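# Stand the kettle upright on its stud base

## Task

Put the kettle upright on its base so that the stud on the base fits within the ring on the kettle's underside. It must stay there by itself at the end; it does not count if the robot is still holding it in place.

## Robot and tools

Robot: two six-joint arms, left_arm and right_arm, each with a parallel two-finger gripper. In the shared scene frame the origin lies on the tabletop midway between the arms, +z points up, +x points away from the robot over the table, and left_arm sits on the +y side. The arm names say nothing about which side of a camera image an arm appears on. Arm root links: left_arm at (-0.055, +0.364, 0) m with quat_wxyz (+1.000, 0, 0, -0.026); right_arm at (-0.016, -0.343, 0) m with quat_wxyz (+0.996, 0, 0, -0.091).

Gripper geometry: the fingers extend along the gripper's +z axis and close along its y axis. The reported end_effector_position is the pinch point between the pads as they would be when closed. That point is about 2 cm short of the fingertips, and the tips reach roughly 10 mm farther along +z as the fingers close.

execute_actions takes "actions", a list that is empty or holds exactly one item, plus an optional "pictures" boolean.
- Empty list: nothing is commanded; you get the current state and the camera images.
- Motion item: {"rows": [...], "steps": n}. There are 1 to 15 rows and steps runs from 4 to 15, with 15 if omitted. Each step lasts 1/30 s and uses one row; if there are fewer rows than steps, the last row repeats. Every row is one flat list of 14 numbers covering both arms, even when only one arm moves: left_arm waist, shoulder, elbow, forearm roll, wrist pitch, wrist roll, gripper opening, then the same seven for right_arm. The six joint values are absolute target angles in radians, not offsets, in the same terms as the Joint positions line. The opening is a scale from -1 (closed) to +1 (fully open).
- Wait item: {"steps": n} with no rows, n up to 300. It sends nothing new. It returns once n steps have elapsed since the previous result, and your reply time is part of that count.
Images arrive only with an empty list or when pictures is true.

Joint ranges per arm (rad): waist -6.283 to 6.283, shoulder -2.304 to 2.304, elbow -4.224 to 0.061, forearm roll -6.283 to 6.283, wrist pitch -2.164 to 2.164, wrist roll -6.283 to 6.283. The whole call is refused, and nothing reaches the robot, if any target lies over 0.010 rad beyond a range end and also beyond that joint's last reported angle. A true end may differ from the listed one by up to 0.010 rad. A target past the true end is cut off there, and the result then reports "joint sent to its limit"; that line can refer to an earlier action that is still running.

Motion limits: joint targets move at no more than 3.14 rad/s, take 0.16 s to reach that speed, and all joints of an arm are timed to arrive together. On every step each target is kept within 0.623 rad of the measured angle. If the targets would carry the gripper more than 70 mm from where it is measured, all of that arm's targets are pulled back toward the current angles. Far moves therefore take several calls.

Timing: the simulation keeps running while you think and write. Each result is captured 4 steps before its action finishes, and those final steps run during your reply. Between calls the arms keep heading to the last row sent, until they have settled or a step is HELD.

Reading results: each arm's state gives end_effector_position (m), end_effector_quat_wxyz, and linear and angular velocities (m/s, rad/s) in the scene frame; the position is approximate, more so at long reach. Joint positions and Joint velocities list six joints per arm, then the pad gap in metres (0.084 when fully open). grip_measured is the measured opening on the same -1 to +1 scale you command. Joint torques are total drive outputs with offsets and noise, nonzero even in free air. "joint command not followed" means a clearance check changed or blocked joint targets on some steps; the rest of the row still ran. HELD marks steps where your row was wholly or partly not sent.

Gripping: to hold something, keep commanding an opening well below grip_measured; the larger the gap, the firmer the squeeze, up to roughly 24 N per pad for objects up to about 6 cm across. Fast closing can hit harder. Held objects may get brief tugs, so grip securely.

What to avoid: knocking or placing anything off the table, dropping or slamming the kettle, shoving hard, and letting the arms hit or press on each other. Load limits (N m): waist 55.2, shoulder 55.2, elbow 46, forearm roll 24.8, wrist pitch 17.4, wrist roll 17.4, counting a held object's weight; reaching one causes a TORQUE FAULT: the arm backs off, holds for 10 s and drops the rest of the call. Sustained holding heats motors: MOTOR HOT appears from 65 °C, and at 80 °C the arm is braked until it cools (OVER-TEMPERATURE FAULT). Prefer smooth, economical moves and release the kettle once it sits correctly.

zoom_image: {"camera": name, "region": [x0, y0, x1, y1]} in pixels of that camera's latest full image, origin top-left, region at most 504 by 504. Cameras, all 504x504: cam_head_left, cam_head_right, cam_high, cam_low, cam_left_wrist, cam_right_wrist. Each has a pinhole-plus-radial calibration (K, D, T_world_to_cam) that may be off by a few degrees and millimetres; wrist camera poses follow from the arm's joint readings.

read_manual: optional "section" (only "licences"); returns licence text and moves nothing.

finished_scene: {"scene": n}, where n is the current scene number; it closes that scene for good, reports whether the goal was met, and starts the next one. A reply with no tool call ends everything.

Each tool is called after "Request:" as a command line: name --argument value for each argument, lists and objects as JSON in quotes; but a table of rows of numbers goes row by row, as --pt "numbers of a row", without its own name.

## Session

Request:
execute_actions --actions '[]'

Scene clock: 0.00 s of 4800.00 s.
left_arm: end_effector_position=(+0.5148, +0.5499, +0.2335) grip_measured=+1.00 end_effector_quat_wxyz=(+0.589, +0.750, +0.034, -0.300) end_effector_velocity=(-0.001, +0.001, +0.001) end_effector_angular_velocity=(-0.001, +0.001, +0.002) | right_arm: end_effector_position=(+0.4169, -0.1324, +0.3955) grip_measured=+1.00 end_effector_quat_wxyz=(+0.578, -0.459, -0.484, -0.470) end_effector_velocity=(-0.000, +0.000, +0.000) end_effector_angular_velocity=(-0.000, -0.000, +0.001)
Joint positions: left_arm=[ 0.597 -1.317 -2.097 -0.694 -2.079  0.583  0.084] | right_arm=[ 0.115 -0.461 -0.825  1.427 -1.743 -2.703  0.084]
Joint velocities: left_arm=[ 0.002  0.001  0.001 -0.    -0.001 -0.001  0.   ] | right_arm=[ 0.001  0.001  0.    -0.001 -0.     0.     0.   ]
Joint torques (N m, as the arm reports them, + toward a larger angle): no reading

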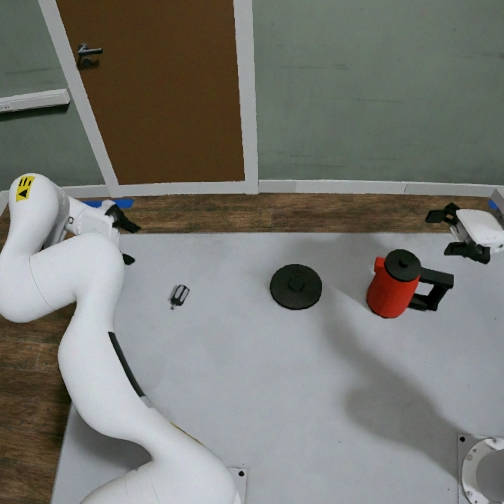

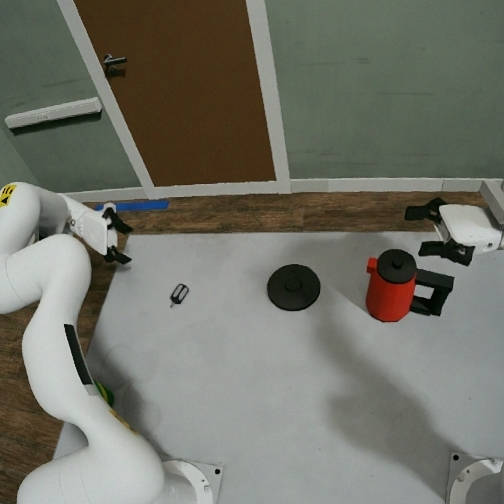

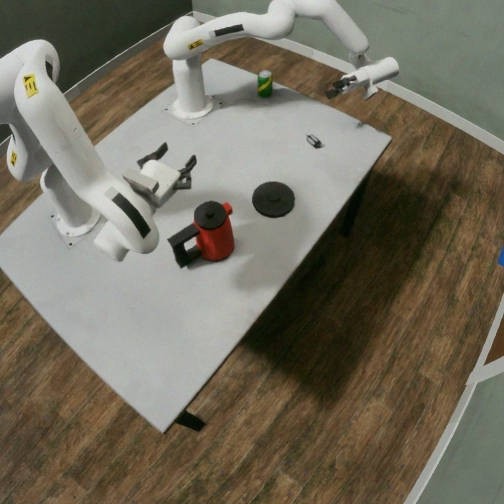

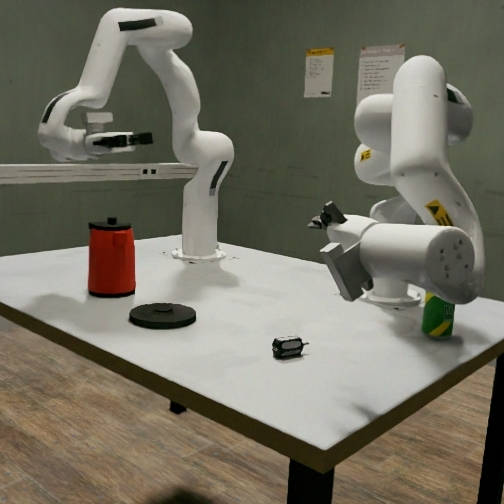

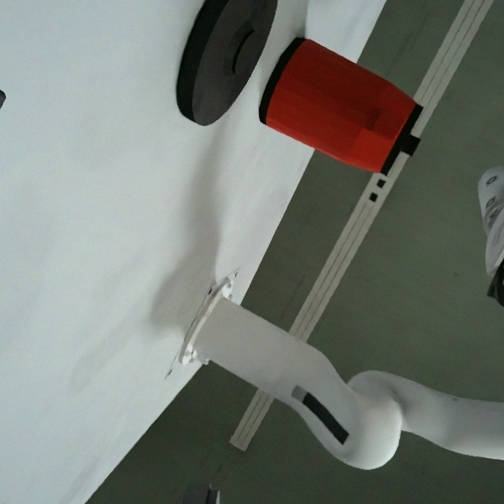

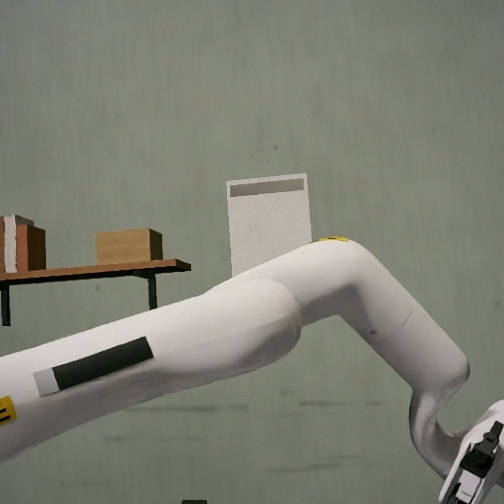

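Request:
execute_actions --actions '[{"rows":[[0.597,-1.317,-2.097,-0.694,-2.079,0.583,1,0.587,-0.368,-1.183,0,-0.815,-3.14,1]]}]'

Request:
execute_actions --actions '[{"steps":30}]' --pictures true

Scene clock: 1.23 s of 4800.00 s.
left_arm: end_effector_position=(+0.5149, +0.5497, +0.2337) grip_measured=+1.00 end_effector_quat_wxyz=(+0.589, +0.750, +0.034, -0.300) end_effector_velocity=(-0.000, -0.000, -0.000) end_effector_angular_velocity=(+0.001, +0.001, -0.002) | right_arm: end_effector_position=(+0.3907, -0.0550, +0.3404) grip_measured=+1.00 end_effector_quat_wxyz=(-0.375, +0.270, +0.822, +0.333) end_effector_velocity=(+0.075, +0.120, -0.311) end_effector_angular_velocity=(-1.944, -3.552, +2.364)
Joint positions: left_arm=[ 0.597 -1.317 -2.097 -0.694 -2.079  0.583  0.084] | right_arm=[ 0.381 -0.409 -1.027  1.011 -1.326 -2.949  0.084]
Joint velocities: left_arm=[-0.001 -0.    -0.     0.001  0.    -0.001  0.   ] | right_arm=[ 1.11   0.221 -0.837 -2.29   2.268 -1.012 -0.   ]
Joint torques (N m, as the arm reports them, + toward a larger angle): left_arm=[  3.9   69.98 -10.96   0.75  -1.19  -0.14] | right_arm=[ -3.91  35.13 -13.14  -2.33  -0.02   0.47]
Steps of this call (steps 1 to 26: nothing new was sent; steps 27 to 37: the first 11 steps of this action). Readings (joint positions):
27: left_arm=[0.597 -1.317 -2.097 -0.694 -2.079 0.583] | right_arm=[0.115 -0.461 -0.825 1.427 -1.743 -2.703]
28: left_arm=[0.597 -1.317 -2.097 -0.694 -2.079 0.583] | right_arm=[0.117 -0.461 -0.827 1.424 -1.740 -2.705]
30: left_arm=[0.597 -1.317 -2.097 -0.694 -2.079 0.583] | right_arm=[0.143 -0.456 -0.847 1.388 -1.702 -2.732]
34: left_arm=[0.597 -1.317 -2.097 -0.694 -2.079 0.583] | right_arm=[0.273 -0.430 -0.945 1.207 -1.523 -2.849]
37: the state above

Scene clock: 2.23 s of 4800.00 s.
left_arm: end_effector_position=(+0.5149, +0.5497, +0.2337) grip_measured=+1.00 end_effector_quat_wxyz=(+0.589, +0.750, +0.034, -0.300) end_effector_velocity=(+0.000, +0.001, +0.001) end_effector_angular_velocity=(-0.000, -0.001, +0.001) | right_arm: end_effector_position=(+0.4920, -0.1243, +0.3004) grip_measured=+1.00 end_effector_quat_wxyz=(-0.000, -0.200, +0.980, +0.000) end_effector_velocity=(+0.000, +0.000, +0.001) end_effector_angular_velocity=(-0.001, -0.003, +0.004)
Joint positions: left_arm=[ 0.597 -1.317 -2.097 -0.694 -2.079  0.583  0.084] | right_arm=[ 0.587 -0.368 -1.183  0.    -0.815 -3.14   0.084]
Joint velocities: left_arm=[ 0.001  0.001 -0.001 -0.    -0.001  0.     0.   ] | right_arm=[ 0.001  0.001 -0.001 -0.003  0.001 -0.001 -0.   ]
Joint torques (N m, as the arm reports them, + toward a larger angle): left_arm=[  4.09  68.18 -11.53   0.81  -1.08  -0.12] | right_arm=[  2.2   34.16 -15.59   1.03   0.46   0.46]
Kept back: nothing.
Steps of this call (steps 1 to 4: the last 4 steps of your previous action; steps 5 to 30: the robot went on to your last target). Readings (joint positions):
1: left_arm=[0.597 -1.317 -2.097 -0.694 -2.079 0.583] | right_arm=[0.418 -0.401 -1.055 0.931 -1.248 -2.982]
2: left_arm=[0.597 -1.317 -2.097 -0.694 -2.079 0.583] | right_arm=[0.451 -0.395 -1.080 0.847 -1.170 -3.013]
4: left_arm=[0.597 -1.317 -2.097 -0.694 -2.079 0.583] | right_arm=[0.506 -0.384 -1.122 0.671 -1.033 -3.064]
8: left_arm=[0.597 -1.317 -2.097 -0.694 -2.079 0.583] | right_arm=[0.564 -0.372 -1.165 0.317 -0.879 -3.118]
30: the state above
camera_calibration (this result's frames):
cam_left_wrist: T_world_to_cam=[[0.376843, -0.305505, 0.874446, -0.193121], [-0.828849, 0.310234, 0.465579, 0.214792], [-0.41352, -0.900234, -0.136308, 0.87247], [0, 0, 0, 1]] pos_world=[0.61159, 0.659792, 0.187795]
cam_right_wrist: T_world_to_cam=[[-0.413755, 0.909934, -0.0287569, 0.360445], [0.910377, 0.413699, -0.00817596, -0.325415], [0.00445711, -0.0295625, -0.999553, 0.425344], [0, 0, 0, 1]] pos_world=[0.443491, -0.180783, 0.432858]

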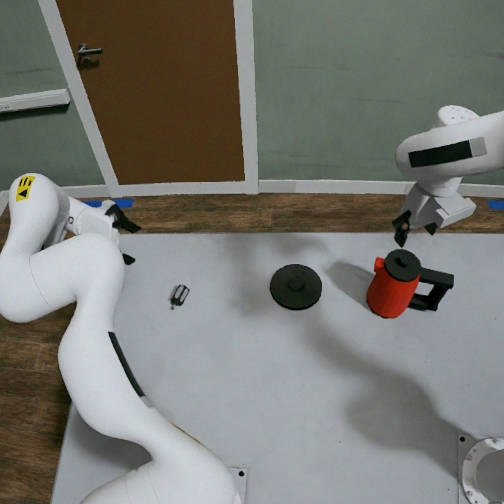

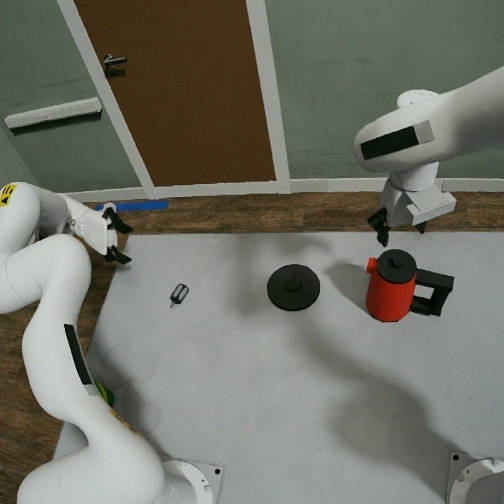

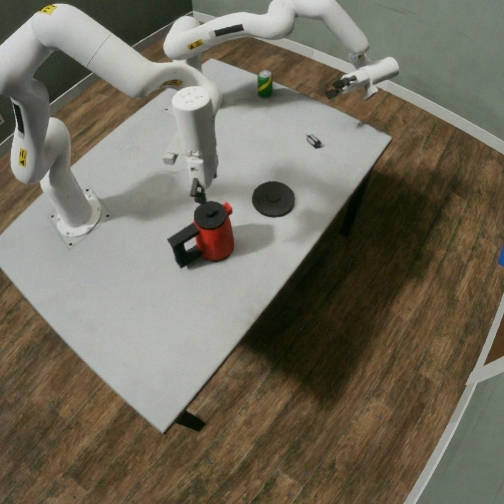

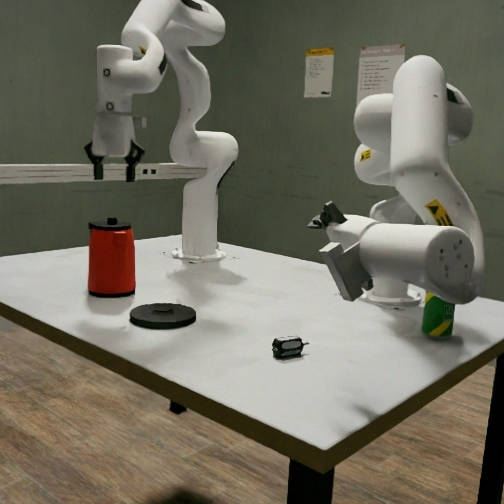

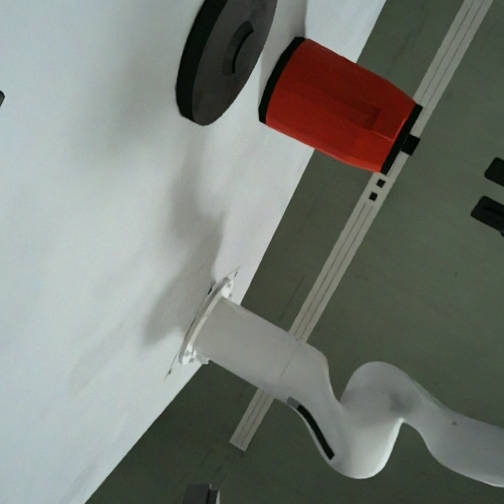

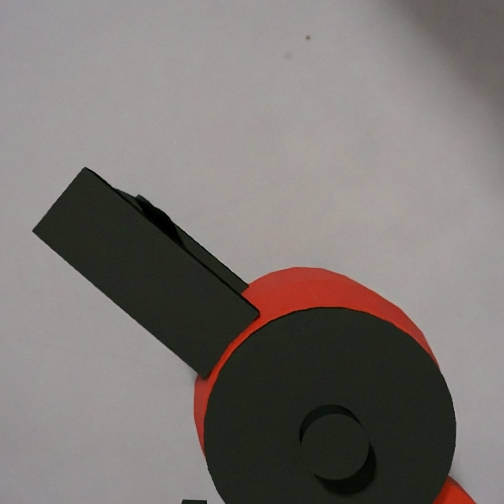

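Request:
execute_actions --actions '[{"rows":[[0.597,-1.317,-2.097,-0.694,-2.079,0.583,1,0.573,-0.4815,-1.112,0,-0.631,-3.14,0.2]]}]'

Request:
execute_actions --actions '[{"steps":10}]' --pictures true

Request:
zoom_image --camera "cam_low" --region '[60,170,180,250]'

Scene clock: 2.83 s of 4800.00 s.
left_arm: end_effector_position=(+0.5149, +0.5497, +0.2337) grip_measured=+1.00 end_effector_quat_wxyz=(+0.589, +0.750, +0.034, -0.300) end_effector_velocity=(+0.000, +0.000, +0.000) end_effector_angular_velocity=(+0.001, +0.000, +0.001) | right_arm: end_effector_position=(+0.4941, -0.1312, +0.2162) grip_measured=+0.19 end_effector_quat_wxyz=(-0.002, -0.194, +0.981, -0.000) end_effector_velocity=(+0.011, -0.002, -0.064) end_effector_angular_velocity=(+0.019, -0.044, -0.012)
Joint positions: left_arm=[ 0.597 -1.317 -2.097 -0.694 -2.079  0.583  0.084] | right_arm=[ 0.574 -0.473 -1.117 -0.    -0.648 -3.14   0.052]
Joint velocities: left_arm=[ 0.     0.001 -0.     0.     0.    -0.001  0.   ] | right_arm=[-0.012 -0.087  0.042  0.001  0.176 -0.001  0.   ]
Joint torques (N m, as the arm reports them, + toward a larger angle): left_arm=[  6.    70.59 -11.66   0.65  -1.    -0.13] | right_arm=[  3.67  39.17 -17.05   1.18   0.7    0.26]
Steps of this call (steps 1 to 7: the robot went on to your last target; steps 8 to 18: the first 11 steps of this action). Readings (joint positions):
8: left_arm=[0.597 -1.317 -2.097 -0.694 -2.079 0.583] | right_arm=[0.587 -0.368 -1.183 0.000 -0.815 -3.140]
9: left_arm=[0.597 -1.317 -2.097 -0.694 -2.079 0.583] | right_arm=[0.587 -0.369 -1.182 0.000 -0.812 -3.140]
11: left_arm=[0.597 -1.317 -2.097 -0.694 -2.079 0.583] | right_arm=[0.584 -0.389 -1.171 0.000 -0.776 -3.140]
15: left_arm=[0.597 -1.317 -2.097 -0.694 -2.079 0.583] | right_arm=[0.576 -0.454 -1.128 -0.000 -0.679 -3.140]
18: the state above

Scene clock: 3.17 s of 4800.00 s.
left_arm: end_effector_position=(+0.5149, +0.5497, +0.2337) grip_measured=+1.00 end_effector_quat_wxyz=(+0.589, +0.750, +0.034, -0.300) end_effector_velocity=(+0.001, -0.001, +0.001) end_effector_angular_velocity=(+0.001, -0.001, -0.001) | right_arm: end_effector_position=(+0.4949, -0.1315, +0.2100) grip_measured=+0.19 end_effector_quat_wxyz=(+0.000, -0.194, +0.981, +0.000) end_effector_velocity=(-0.001, -0.000, -0.004) end_effector_angular_velocity=(-0.001, +0.003, +0.000)
Joint positions: left_arm=[ 0.597 -1.317 -2.097 -0.694 -2.079  0.583  0.084] | right_arm=[ 0.573 -0.481 -1.112  0.    -0.632 -3.14   0.052]
Joint velocities: left_arm=[-0.001  0.002  0.    -0.001  0.    -0.     0.   ] | right_arm=[ 0.    -0.005  0.004  0.     0.005  0.     0.   ]
Joint torques (N m, as the arm reports them, + toward a larger angle): left_arm=[  5.01  70.15 -11.84   0.95  -1.09  -0.07] | right_arm=[  0.32  36.74 -14.47   0.44   0.44   0.52]
Kept back: nothing.
Steps of this call (steps 1 to 4: the last 4 steps of your previous action; steps 5 to 10: the robot went on to your last target). Readings (joint positions):
1: left_arm=[0.597 -1.317 -2.097 -0.694 -2.079 0.583] | right_arm=[0.574 -0.475 -1.116 -0.000 -0.643 -3.140]
2: left_arm=[0.597 -1.317 -2.097 -0.694 -2.079 0.583] | right_arm=[0.574 -0.477 -1.115 -0.000 -0.639 -3.140]
4: left_arm=[0.597 -1.317 -2.097 -0.694 -2.079 0.583] | right_arm=[0.573 -0.479 -1.114 0.000 -0.635 -3.140]
8: left_arm=[0.597 -1.317 -2.097 -0.694 -2.079 0.583] | right_arm=[0.573 -0.480 -1.113 0.000 -0.632 -3.140]
10: the state above
camera_calibration (this result's frames):
cam_left_wrist: T_world_to_cam=[[0.376843, -0.305504, 0.874446, -0.193121], [-0.828849, 0.310234, 0.465579, 0.214792], [-0.413519, -0.900234, -0.136307, 0.87247], [0, 0, 0, 1]] pos_world=[0.61159, 0.659792, 0.187795]
cam_right_wrist: T_world_to_cam=[[-0.401321, 0.915478, -0.029018, 0.360207], [0.915927, 0.401264, -0.0080129, -0.330194], [0.00430826, -0.0297942, -0.999547, 0.334892], [0, 0, 0, 1]] pos_world=[0.44555, -0.187289, 0.342547]

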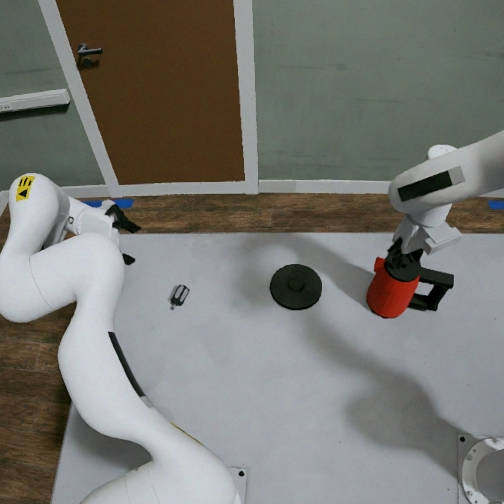

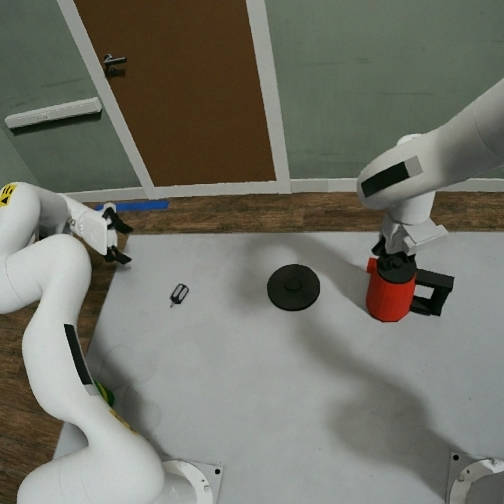

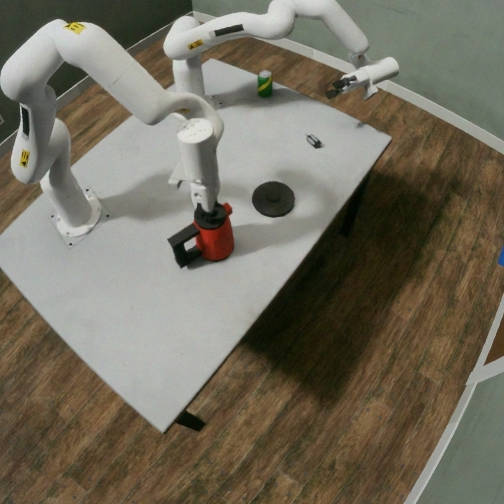

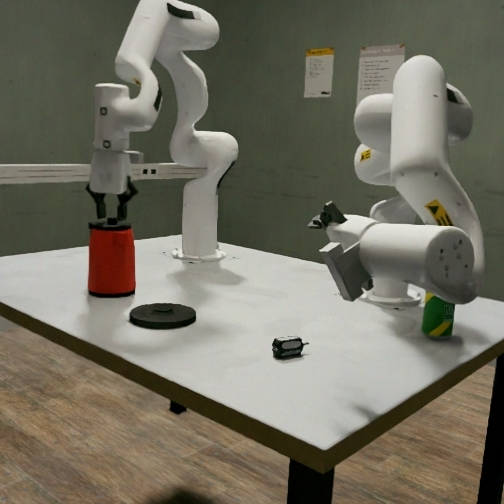

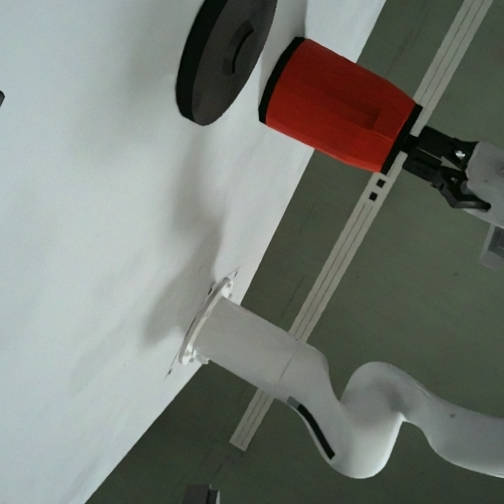

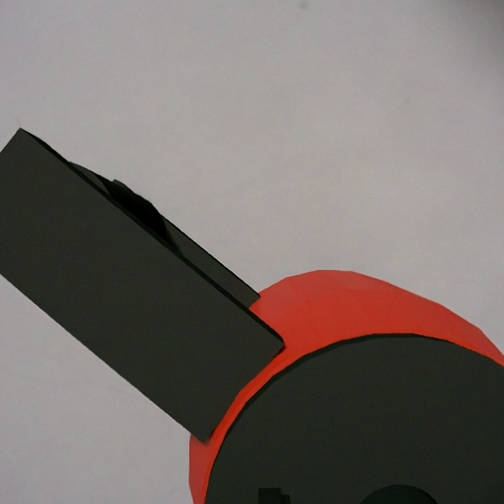

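Region (60, 170, 180, 250) of cam_low's 504x504 image, scaled by 4.200, with more detail than that image has.

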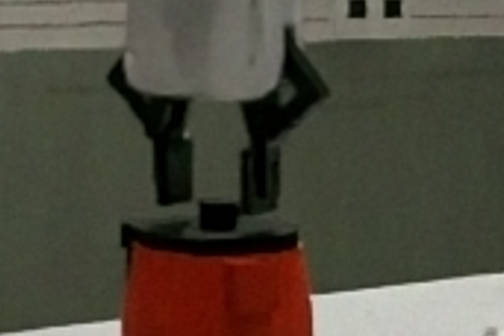

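Request:
execute_actions --actions '[{"rows":[[0.597,-1.317,-2.097,-0.694,-2.079,0.583,1,0.574,-0.4945,-1.108,0,-0.6135,-3.14,0]],"steps":10}]'

Request:
execute_actions --actions '[{"rows":[[0.597,-1.317,-2.097,-0.694,-2.079,0.583,1,0.574,-0.4945,-1.108,0,-0.6135,-3.14,-1]],"steps":12}]'

Request:
execute_actions --actions '[{"rows":[[0.597,-1.317,-2.097,-0.694,-2.079,0.583,1,0.574,-0.4815,-1.112,0,-0.631,-3.14,-1],[0.597,-1.317,-2.097,-0.694,-2.079,0.583,1,0.574,-0.4815,-1.112,0,-0.631,-3.14,-1],[0.597,-1.317,-2.097,-0.694,-2.079,0.583,1,0.574,-0.46,-1.125,0,-0.665,-3.14,-1],[0.597,-1.317,-2.097,-0.694,-2.079,0.583,1,0.574,-0.46,-1.125,0,-0.665,-3.14,-1],[0.597,-1.317,-2.097,-0.694,-2.079,0.583,1,0.574,-0.44,-1.138,0,-0.698,-3.14,-1],[0.597,-1.317,-2.097,-0.694,-2.079,0.583,1,0.574,-0.44,-1.138,0,-0.698,-3.14,-1],[0.597,-1.317,-2.097,-0.694,-2.079,0.583,1,0.574,-0.42,-1.15,0,-0.73,-3.14,-1]]}]' --pictures true

Scene clock: 3.67 s of 4800.00 s.
left_arm: end_effector_position=(+0.5149, +0.5497, +0.2337) grip_measured=+1.00 end_effector_quat_wxyz=(+0.589, +0.750, +0.034, -0.300) end_effector_velocity=(-0.000, +0.001, -0.001) end_effector_angular_velocity=(-0.001, +0.001, +0.003) | right_arm: end_effector_position=(+0.4944, -0.1312, +0.2025) grip_measured=-0.01 end_effector_quat_wxyz=(-0.000, -0.194, +0.981, -0.000) end_effector_velocity=(-0.000, +0.001, -0.022) end_effector_angular_velocity=(-0.000, -0.000, +0.003)
Joint positions: left_arm=[ 0.597 -1.317 -2.097 -0.694 -2.079  0.583  0.084] | right_arm=[ 0.574 -0.492 -1.109 -0.    -0.618 -3.14   0.044]
Joint velocities: left_arm=[ 0.002 -0.002 -0.001 -0.001  0.001 -0.     0.   ] | right_arm=[ 0.003 -0.033  0.01  -0.     0.043 -0.    -0.001]
Joint torques (N m, as the arm reports them, + toward a larger angle): left_arm=[  1.74  70.12 -10.74   0.15  -1.07  -0.11] | right_arm=[ -0.47  42.5  -14.79   0.76   0.77   0.21]
Steps of this call (steps 1 to 9: the robot went on to your last target; steps 10 to 15: the first 6 steps of this action). Readings (joint positions):
10: left_arm=[0.597 -1.317 -2.097 -0.694 -2.079 0.583] | right_arm=[0.573 -0.481 -1.112 0.000 -0.631 -3.140]
11: left_arm=[0.597 -1.317 -2.097 -0.694 -2.079 0.583] | right_arm=[0.573 -0.483 -1.112 0.000 -0.629 -3.140]
13: left_arm=[0.597 -1.317 -2.097 -0.694 -2.079 0.583] | right_arm=[0.574 -0.488 -1.110 0.000 -0.622 -3.140]
15: the state above

Scene clock: 4.07 s of 4800.00 s.
left_arm: end_effector_position=(+0.5149, +0.5497, +0.2337) grip_measured=+1.00 end_effector_quat_wxyz=(+0.589, +0.750, +0.034, -0.300) end_effector_velocity=(+0.000, +0.000, +0.001) end_effector_angular_velocity=(+0.001, -0.001, -0.000) | right_arm: end_effector_position=(+0.4950, -0.1309, +0.2013) grip_measured=-0.47 end_effector_quat_wxyz=(+0.001, -0.194, +0.981, +0.000) end_effector_velocity=(-0.000, -0.000, -0.000) end_effector_angular_velocity=(-0.001, +0.001, +0.001)
Joint positions: left_arm=[ 0.597 -1.317 -2.097 -0.694 -2.079  0.583  0.084] | right_arm=[ 0.574 -0.494 -1.109  0.    -0.613 -3.14   0.023]
Joint velocities: left_arm=[-0.     0.001  0.     0.    -0.    -0.     0.   ] | right_arm=[ 0.    -0.     0.    -0.001 -0.001  0.    -0.   ]
Joint torques (N m, as the arm reports them, + toward a larger angle): left_arm=[  4.91  70.45 -10.88   0.52  -1.06  -0.22] | right_arm=[ -1.97  32.46 -13.62   1.18   0.48   0.47]
Steps of this call (steps 1 to 4: the last 4 steps of your previous action; steps 5 to 12: the first 8 steps of this action). Readings (joint positions):
5: left_arm=[0.597 -1.317 -2.097 -0.694 -2.079 0.583] | right_arm=[0.574 -0.494 -1.108 0.000 -0.614 -3.140]
6: left_arm=[0.597 -1.317 -2.097 -0.694 -2.079 0.583] | right_arm=[0.574 -0.494 -1.108 0.000 -0.614 -3.140]
8: left_arm=[0.597 -1.317 -2.097 -0.694 -2.079 0.583] | right_arm=[0.574 -0.494 -1.109 0.000 -0.614 -3.140]
12: the state above

Scene clock: 4.57 s of 4800.00 s.
left_arm: end_effector_position=(+0.5149, +0.5497, +0.2337) grip_measured=+1.00 end_effector_quat_wxyz=(+0.589, +0.750, +0.034, -0.300) end_effector_velocity=(+0.000, -0.001, -0.001) end_effector_angular_velocity=(+0.001, +0.000, -0.001) | right_arm: end_effector_position=(+0.4971, -0.1300, +0.2492) grip_measured=-0.47 end_effector_quat_wxyz=(+0.001, -0.194, +0.981, +0.000) end_effector_velocity=(+0.004, +0.002, +0.115) end_effector_angular_velocity=(+0.004, -0.009, +0.000)
Joint positions: left_arm=[ 0.597 -1.317 -2.097 -0.694 -2.079  0.583  0.084] | right_arm=[ 0.574 -0.432 -1.144  0.    -0.709 -3.14   0.023]
Joint velocities: left_arm=[-0.001 -0.002 -0.001  0.     0.001  0.     0.   ] | right_arm=[ 0.     0.143 -0.091  0.001 -0.224 -0.     0.   ]
Joint torques (N m, as the arm reports them, + toward a larger angle): left_arm=[  6.21  69.76 -11.52   0.48  -1.11  -0.11] | right_arm=[ -0.99  26.88 -12.16   1.04   0.75   0.26]
Steps of this call (steps 1 to 4: the last 4 steps of your previous action; steps 5 to 15: the first 11 steps of this action). Readings (joint positions):
5: left_arm=[0.597 -1.317 -2.097 -0.694 -2.079 0.583] | right_arm=[0.574 -0.494 -1.109 0.000 -0.614 -3.140]
6: left_arm=[0.597 -1.317 -2.097 -0.694 -2.079 0.583] | right_arm=[0.574 -0.493 -1.109 -0.000 -0.615 -3.140]
8: left_arm=[0.597 -1.317 -2.097 -0.694 -2.079 0.583] | right_arm=[0.574 -0.487 -1.109 -0.000 -0.626 -3.140]
12: left_arm=[0.597 -1.317 -2.097 -0.694 -2.079 0.583] | right_arm=[0.574 -0.455 -1.128 0.000 -0.674 -3.140]
15: the state above
camera_calibration (this result's frames):
cam_left_wrist: T_world_to_cam=[[0.376843, -0.305504, 0.874446, -0.193121], [-0.828849, 0.310234, 0.465579, 0.214792], [-0.41352, -0.900234, -0.136307, 0.87247], [0, 0, 0, 1]] pos_world=[0.61159, 0.659792, 0.187795]
cam_right_wrist: T_world_to_cam=[[-0.40204, 0.915161, -0.0290522, 0.361217], [0.915598, 0.402058, -0.00547461, -0.332902], [0.00667054, -0.0288012, -0.999563, 0.373049], [0, 0, 0, 1]] pos_world=[0.44754, -0.185981, 0.381558]

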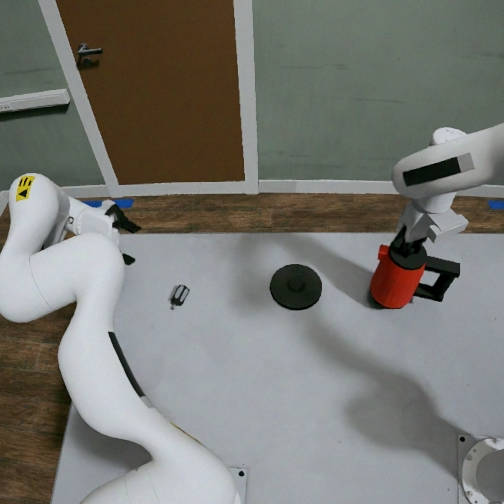

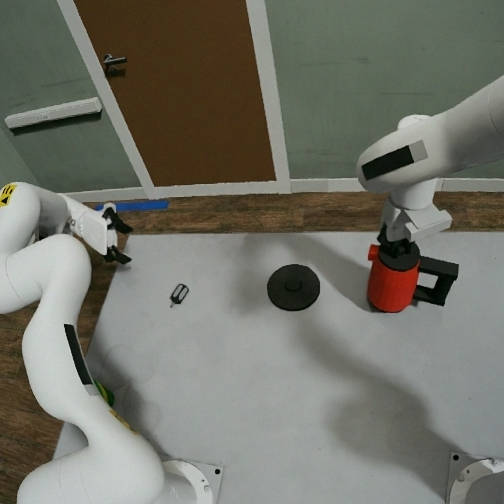

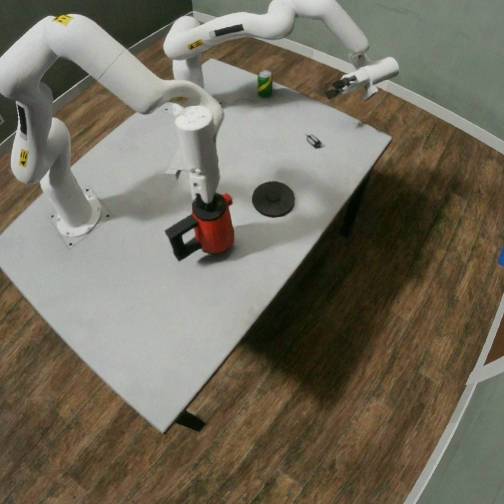

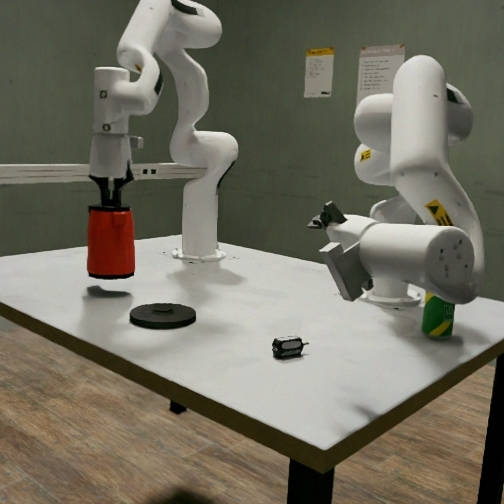

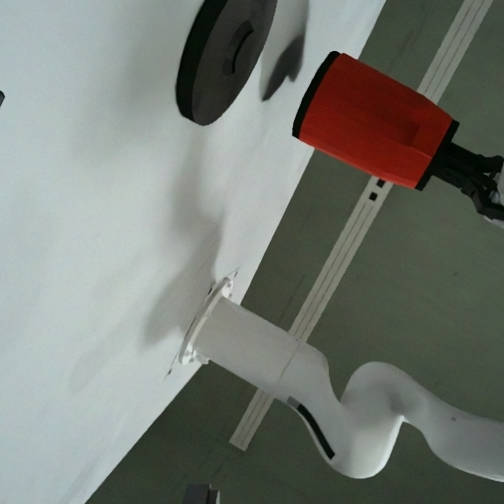

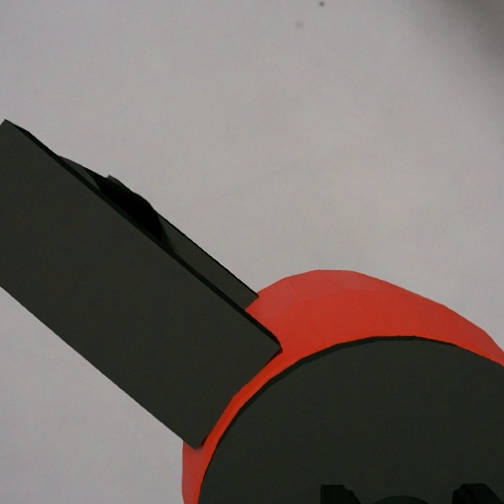

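Request:
execute_actions --actions '[{"rows":[[0.597,-1.317,-2.097,-0.694,-2.079,0.583,1,0.62,-0.48,-1.25,0,-0.77,-3.14,-1]],"steps":6}]'

Request:
execute_actions --actions '[{"rows":[[0.597,-1.317,-2.097,-0.694,-2.079,0.583,1,0.69,-0.58,-1.40,0,-0.82,-3.14,-1]],"steps":6}]'

Request:
execute_actions --actions '[{"rows":[[0.597,-1.317,-2.097,-0.694,-2.079,0.583,1,0.76,-0.68,-1.55,0,-0.87,-3.14,-1]],"steps":6}]'

Request:
execute_actions --actions '[{"rows":[[0.597,-1.317,-2.097,-0.694,-2.079,0.583,1,0.83,-0.78,-1.70,0,-0.92,-3.14,-1]],"steps":6}]'

Request:
execute_actions --actions '[{"rows":[[0.597,-1.317,-2.097,-0.694,-2.079,0.583,1,0.882,-0.864,-1.8195,0,-0.9555,-3.14,-1]]}]'

Request:
execute_actions --actions '[{"steps":10}]' --pictures true

Scene clock: 5.03 s of 4800.00 s.
left_arm: end_effector_position=(+0.5149, +0.5497, +0.2337) grip_measured=+1.00 end_effector_quat_wxyz=(+0.589, +0.750, +0.034, -0.300) end_effector_velocity=(-0.000, -0.000, -0.000) end_effector_angular_velocity=(-0.001, +0.001, -0.000) | right_arm: end_effector_position=(+0.4968, -0.1295, +0.2582) grip_measured=-0.47 end_effector_quat_wxyz=(-0.000, -0.195, +0.981, -0.000) end_effector_velocity=(+0.029, +0.054, +0.013) end_effector_angular_velocity=(-0.012, +0.022, +0.074)
Joint positions: left_arm=[ 0.597 -1.317 -2.097 -0.694 -2.079  0.583  0.084] | right_arm=[ 0.575 -0.422 -1.153 -0.    -0.731 -3.14   0.023]
Joint velocities: left_arm=[ 0.     0.     0.001  0.    -0.     0.001  0.   ] | right_arm=[ 0.072 -0.104 -0.179 -0.005 -0.1    0.001 -0.   ]
Joint torques (N m, as the arm reports them, + toward a larger angle): left_arm=[  3.57  69.93 -11.2    0.15  -1.11  -0.23] | right_arm=[ 13.02  27.94 -22.23   1.5    0.73   0.44]
Steps of this call (steps 1 to 4: the last 4 steps of your previous action; steps 5 to 12: the robot went on to your last target; steps 13 to 14: the first 2 steps of this action). Readings (joint positions):
13: left_arm=[0.597 -1.317 -2.097 -0.694 -2.079 0.583] | right_arm=[0.574 -0.420 -1.150 -0.000 -0.730 -3.140]
14: the state above

Scene clock: 5.23 s of 4800.00 s.
left_arm: end_effector_position=(+0.5149, +0.5497, +0.2337) grip_measured=+1.00 end_effector_quat_wxyz=(+0.589, +0.750, +0.034, -0.300) end_effector_velocity=(+0.000, -0.000, -0.000) end_effector_angular_velocity=(-0.001, -0.001, -0.000) | right_arm: end_effector_position=(+0.5114, -0.0983, +0.2635) grip_measured=-0.47 end_effector_quat_wxyz=(+0.001, -0.214, +0.977, +0.000) end_effector_velocity=(+0.052, +0.115, +0.016) end_effector_angular_velocity=(-0.012, +0.017, +0.148)
Joint positions: left_arm=[ 0.597 -1.317 -2.097 -0.694 -2.079  0.583  0.084] | right_arm=[ 0.615 -0.473 -1.239  0.    -0.764 -3.14   0.023]
Joint velocities: left_arm=[-0.    -0.001 -0.001 -0.    -0.001  0.001  0.   ] | right_arm=[ 0.143 -0.213 -0.345 -0.005 -0.153 -0.    -0.   ]
Joint torques (N m, as the arm reports them, + toward a larger angle): left_arm=[  5.23  69.2  -10.57   0.42  -1.23  -0.11] | right_arm=[  7.64  28.06 -19.91   1.51   0.08   0.62]
Steps of this call (steps 1 to 4: the last 4 steps of your previous action; steps 5 to 6: the first 2 steps of this action). Readings (joint positions):
5: left_arm=[0.597 -1.317 -2.097 -0.694 -2.079 0.583] | right_arm=[0.611 -0.467 -1.229 0.000 -0.760 -3.140]
6: the state above

Scene clock: 5.43 s of 4800.00 s.
left_arm: end_effector_position=(+0.5149, +0.5497, +0.2337) grip_measured=+1.00 end_effector_quat_wxyz=(+0.589, +0.750, +0.034, -0.300) end_effector_velocity=(+0.000, +0.000, +0.000) end_effector_angular_velocity=(+0.000, -0.001, +0.001) | right_arm: end_effector_position=(+0.5289, -0.0466, +0.2644) grip_measured=-0.47 end_effector_quat_wxyz=(+0.000, -0.245, +0.969, +0.000) end_effector_velocity=(+0.061, +0.185, +0.005) end_effector_angular_velocity=(-0.001, -0.004, +0.220)
Joint positions: left_arm=[ 0.597 -1.317 -2.097 -0.694 -2.079  0.583  0.084] | right_arm=[ 0.679 -0.563 -1.374  0.    -0.811 -3.14   0.023]
Joint velocities: left_arm=[ 0.001  0.    -0.    -0.     0.     0.001  0.   ] | right_arm=[ 0.217 -0.329 -0.507 -0.004 -0.175 -0.    -0.   ]
Joint torques (N m, as the arm reports them, + toward a larger angle): left_arm=[  5.1   68.95 -10.72   0.1   -1.13  -0.22] | right_arm=[  8.78  42.72 -19.12   0.32   0.67   0.89]
Steps of this call (steps 1 to 4: the last 4 steps of your previous action; steps 5 to 6: the first 2 steps of this action). Readings (joint positions):
5: left_arm=[0.597 -1.317 -2.097 -0.694 -2.079 0.583] | right_arm=[0.672 -0.553 -1.358 0.000 -0.805 -3.140]
6: the state above

Scene clock: 5.63 s of 4800.00 s.
left_arm: end_effector_position=(+0.5149, +0.5497, +0.2337) grip_measured=+1.00 end_effector_quat_wxyz=(+0.589, +0.750, +0.034, -0.300) end_effector_velocity=(+0.001, -0.001, +0.000) end_effector_angular_velocity=(-0.001, -0.001, -0.002) | right_arm: end_effector_position=(+0.5409, +0.0116, +0.2629) grip_measured=-0.47 end_effector_quat_wxyz=(-0.000, -0.278, +0.960, +0.000) end_effector_velocity=(+0.038, +0.203, -0.004) end_effector_angular_velocity=(+0.001, -0.008, +0.235)
Joint positions: left_arm=[ 0.597 -1.317 -2.097 -0.694 -2.079  0.583  0.084] | right_arm=[ 0.748 -0.661 -1.521  0.    -0.86  -3.14   0.023]
Joint velocities: left_arm=[-0.002  0.    -0.    -0.001 -0.     0.     0.   ] | right_arm=[ 0.229 -0.35  -0.541 -0.004 -0.183 -0.003 -0.   ]
Joint torques (N m, as the arm reports them, + toward a larger angle): left_arm=[  6.84  69.75 -10.71   0.59  -1.22  -0.22] | right_arm=[  2.26  44.05 -19.65   1.53  -0.3    0.59]
Steps of this call (steps 1 to 4: the last 4 steps of your previous action; steps 5 to 6: the first 2 steps of this action). Readings (joint positions):
5: left_arm=[0.597 -1.317 -2.097 -0.694 -2.079 0.583] | right_arm=[0.740 -0.650 -1.504 0.000 -0.854 -3.140]
6: the state above

Scene clock: 6.13 s of 4800.00 s.
left_arm: end_effector_position=(+0.5149, +0.5497, +0.2337) grip_measured=+1.00 end_effector_quat_wxyz=(+0.589, +0.750, +0.034, -0.300) end_effector_velocity=(+0.001, -0.002, -0.000) end_effector_angular_velocity=(+0.000, +0.001, -0.002) | right_arm: end_effector_position=(+0.5430, +0.1253, +0.2500) grip_measured=-0.47 end_effector_quat_wxyz=(-0.000, -0.341, +0.940, -0.000) end_effector_velocity=(-0.001, +0.026, -0.001) end_effector_angular_velocity=(-0.006, +0.006, +0.026)
Joint positions: left_arm=[ 0.597 -1.317 -2.097 -0.694 -2.079  0.583  0.084] | right_arm=[ 0.878 -0.858 -1.811 -0.    -0.953 -3.14   0.023]
Joint velocities: left_arm=[-0.003 -0.001 -0.    -0.     0.001 -0.     0.   ] | right_arm=[ 0.028 -0.053 -0.085 -0.001 -0.041  0.003  0.   ]
Joint torques (N m, as the arm reports them, + toward a larger angle): left_arm=[  5.35  68.68 -10.72   0.71  -1.07  -0.2 ] | right_arm=[ -0.49  59.4  -17.26   0.99   0.68   0.59]
Steps of this call (steps 1 to 4: the last 4 steps of your previous action; steps 5 to 15: the first 11 steps of this action). Readings (joint positions):
5: left_arm=[0.597 -1.317 -2.097 -0.694 -2.079 0.583] | right_arm=[0.809 -0.749 -1.653 0.000 -0.904 -3.140]
6: left_arm=[0.597 -1.317 -2.097 -0.694 -2.079 0.583] | right_arm=[0.817 -0.761 -1.670 0.000 -0.910 -3.140]
8: left_arm=[0.597 -1.317 -2.097 -0.694 -2.079 0.583] | right_arm=[0.837 -0.794 -1.721 -0.000 -0.926 -3.140]
12: left_arm=[0.597 -1.317 -2.097 -0.694 -2.079 0.583] | right_arm=[0.873 -0.848 -1.795 0.000 -0.948 -3.140]
15: the state above

Scene clock: 6.47 s of 4800.00 s.
left_arm: end_effector_position=(+0.5149, +0.5497, +0.2337) grip_measured=+1.00 end_effector_quat_wxyz=(+0.589, +0.750, +0.034, -0.300) end_effector_velocity=(-0.000, -0.001, -0.001) end_effector_angular_velocity=(-0.002, +0.002, -0.001) | right_arm: end_effector_position=(+0.5426, +0.1284, +0.2494) grip_measured=-0.47 end_effector_quat_wxyz=(-0.000, -0.342, +0.940, -0.000) end_effector_velocity=(+0.002, +0.002, +0.000) end_effector_angular_velocity=(+0.004, -0.006, +0.000)
Joint positions: left_arm=[ 0.597 -1.317 -2.097 -0.694 -2.079  0.583  0.084] | right_arm=[ 0.882 -0.864 -1.819 -0.    -0.956 -3.14   0.023]
Joint velocities: left_arm=[-0.001 -0.001  0.002  0.001 -0.001  0.     0.   ] | right_arm=[ 0.001 -0.003 -0.005 -0.001  0.005  0.001  0.   ]
Joint torques (N m, as the arm reports them, + toward a larger angle): left_arm=[  4.73  69.82 -11.99   0.56  -1.12  -0.17] | right_arm=[  1.19  55.41 -17.91   0.29   0.64   0.48]
Kept back: nothing.
Steps of this call (steps 1 to 4: the last 4 steps of your previous action; steps 5 to 10: the robot went on to your last target). Readings (joint positions):
1: left_arm=[0.597 -1.317 -2.097 -0.694 -2.079 0.583] | right_arm=[0.879 -0.860 -1.813 -0.000 -0.954 -3.140]
2: left_arm=[0.597 -1.317 -2.097 -0.694 -2.079 0.583] | right_arm=[0.880 -0.861 -1.815 -0.000 -0.955 -3.140]
4: left_arm=[0.597 -1.317 -2.097 -0.694 -2.079 0.583] | right_arm=[0.881 -0.862 -1.817 -0.000 -0.955 -3.140]
8: left_arm=[0.597 -1.317 -2.097 -0.694 -2.079 0.583] | right_arm=[0.881 -0.863 -1.819 -0.000 -0.956 -3.140]
10: the state above
camera_calibration (this result's frames):
cam_left_wrist: T_world_to_cam=[[0.376843, -0.305505, 0.874446, -0.193121], [-0.828849, 0.310234, 0.465579, 0.214792], [-0.413519, -0.900234, -0.136308, 0.87247], [0, 0, 0, 1]] pos_world=[0.61159, 0.659792, 0.187795]
cam_right_wrist: T_world_to_cam=[[-0.66043, 0.750326, -0.0290277, 0.304417], [0.750777, 0.660502, -0.00840642, -0.42146], [0.0128653, -0.0273452, -0.999543, 0.376817], [0, 0, 0, 1]] pos_world=[0.512621, 0.0602672, 0.381939]

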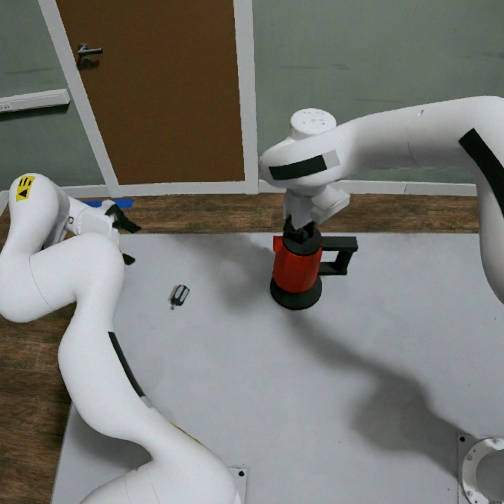

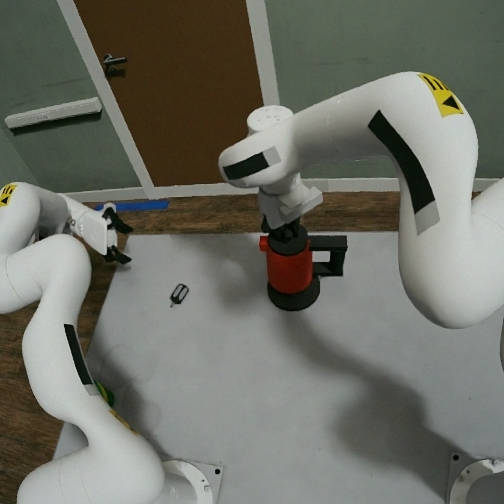

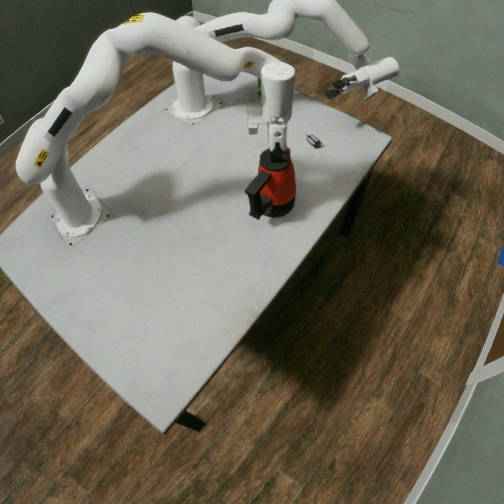

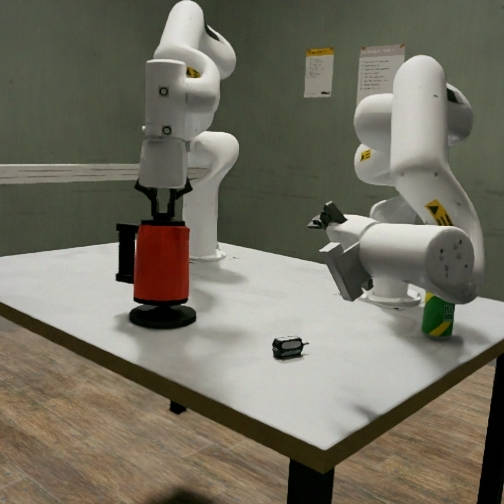

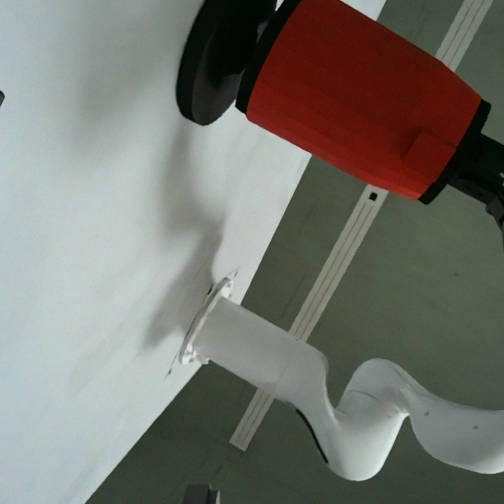

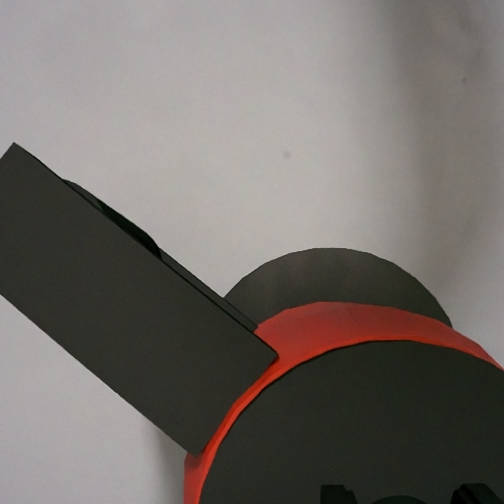

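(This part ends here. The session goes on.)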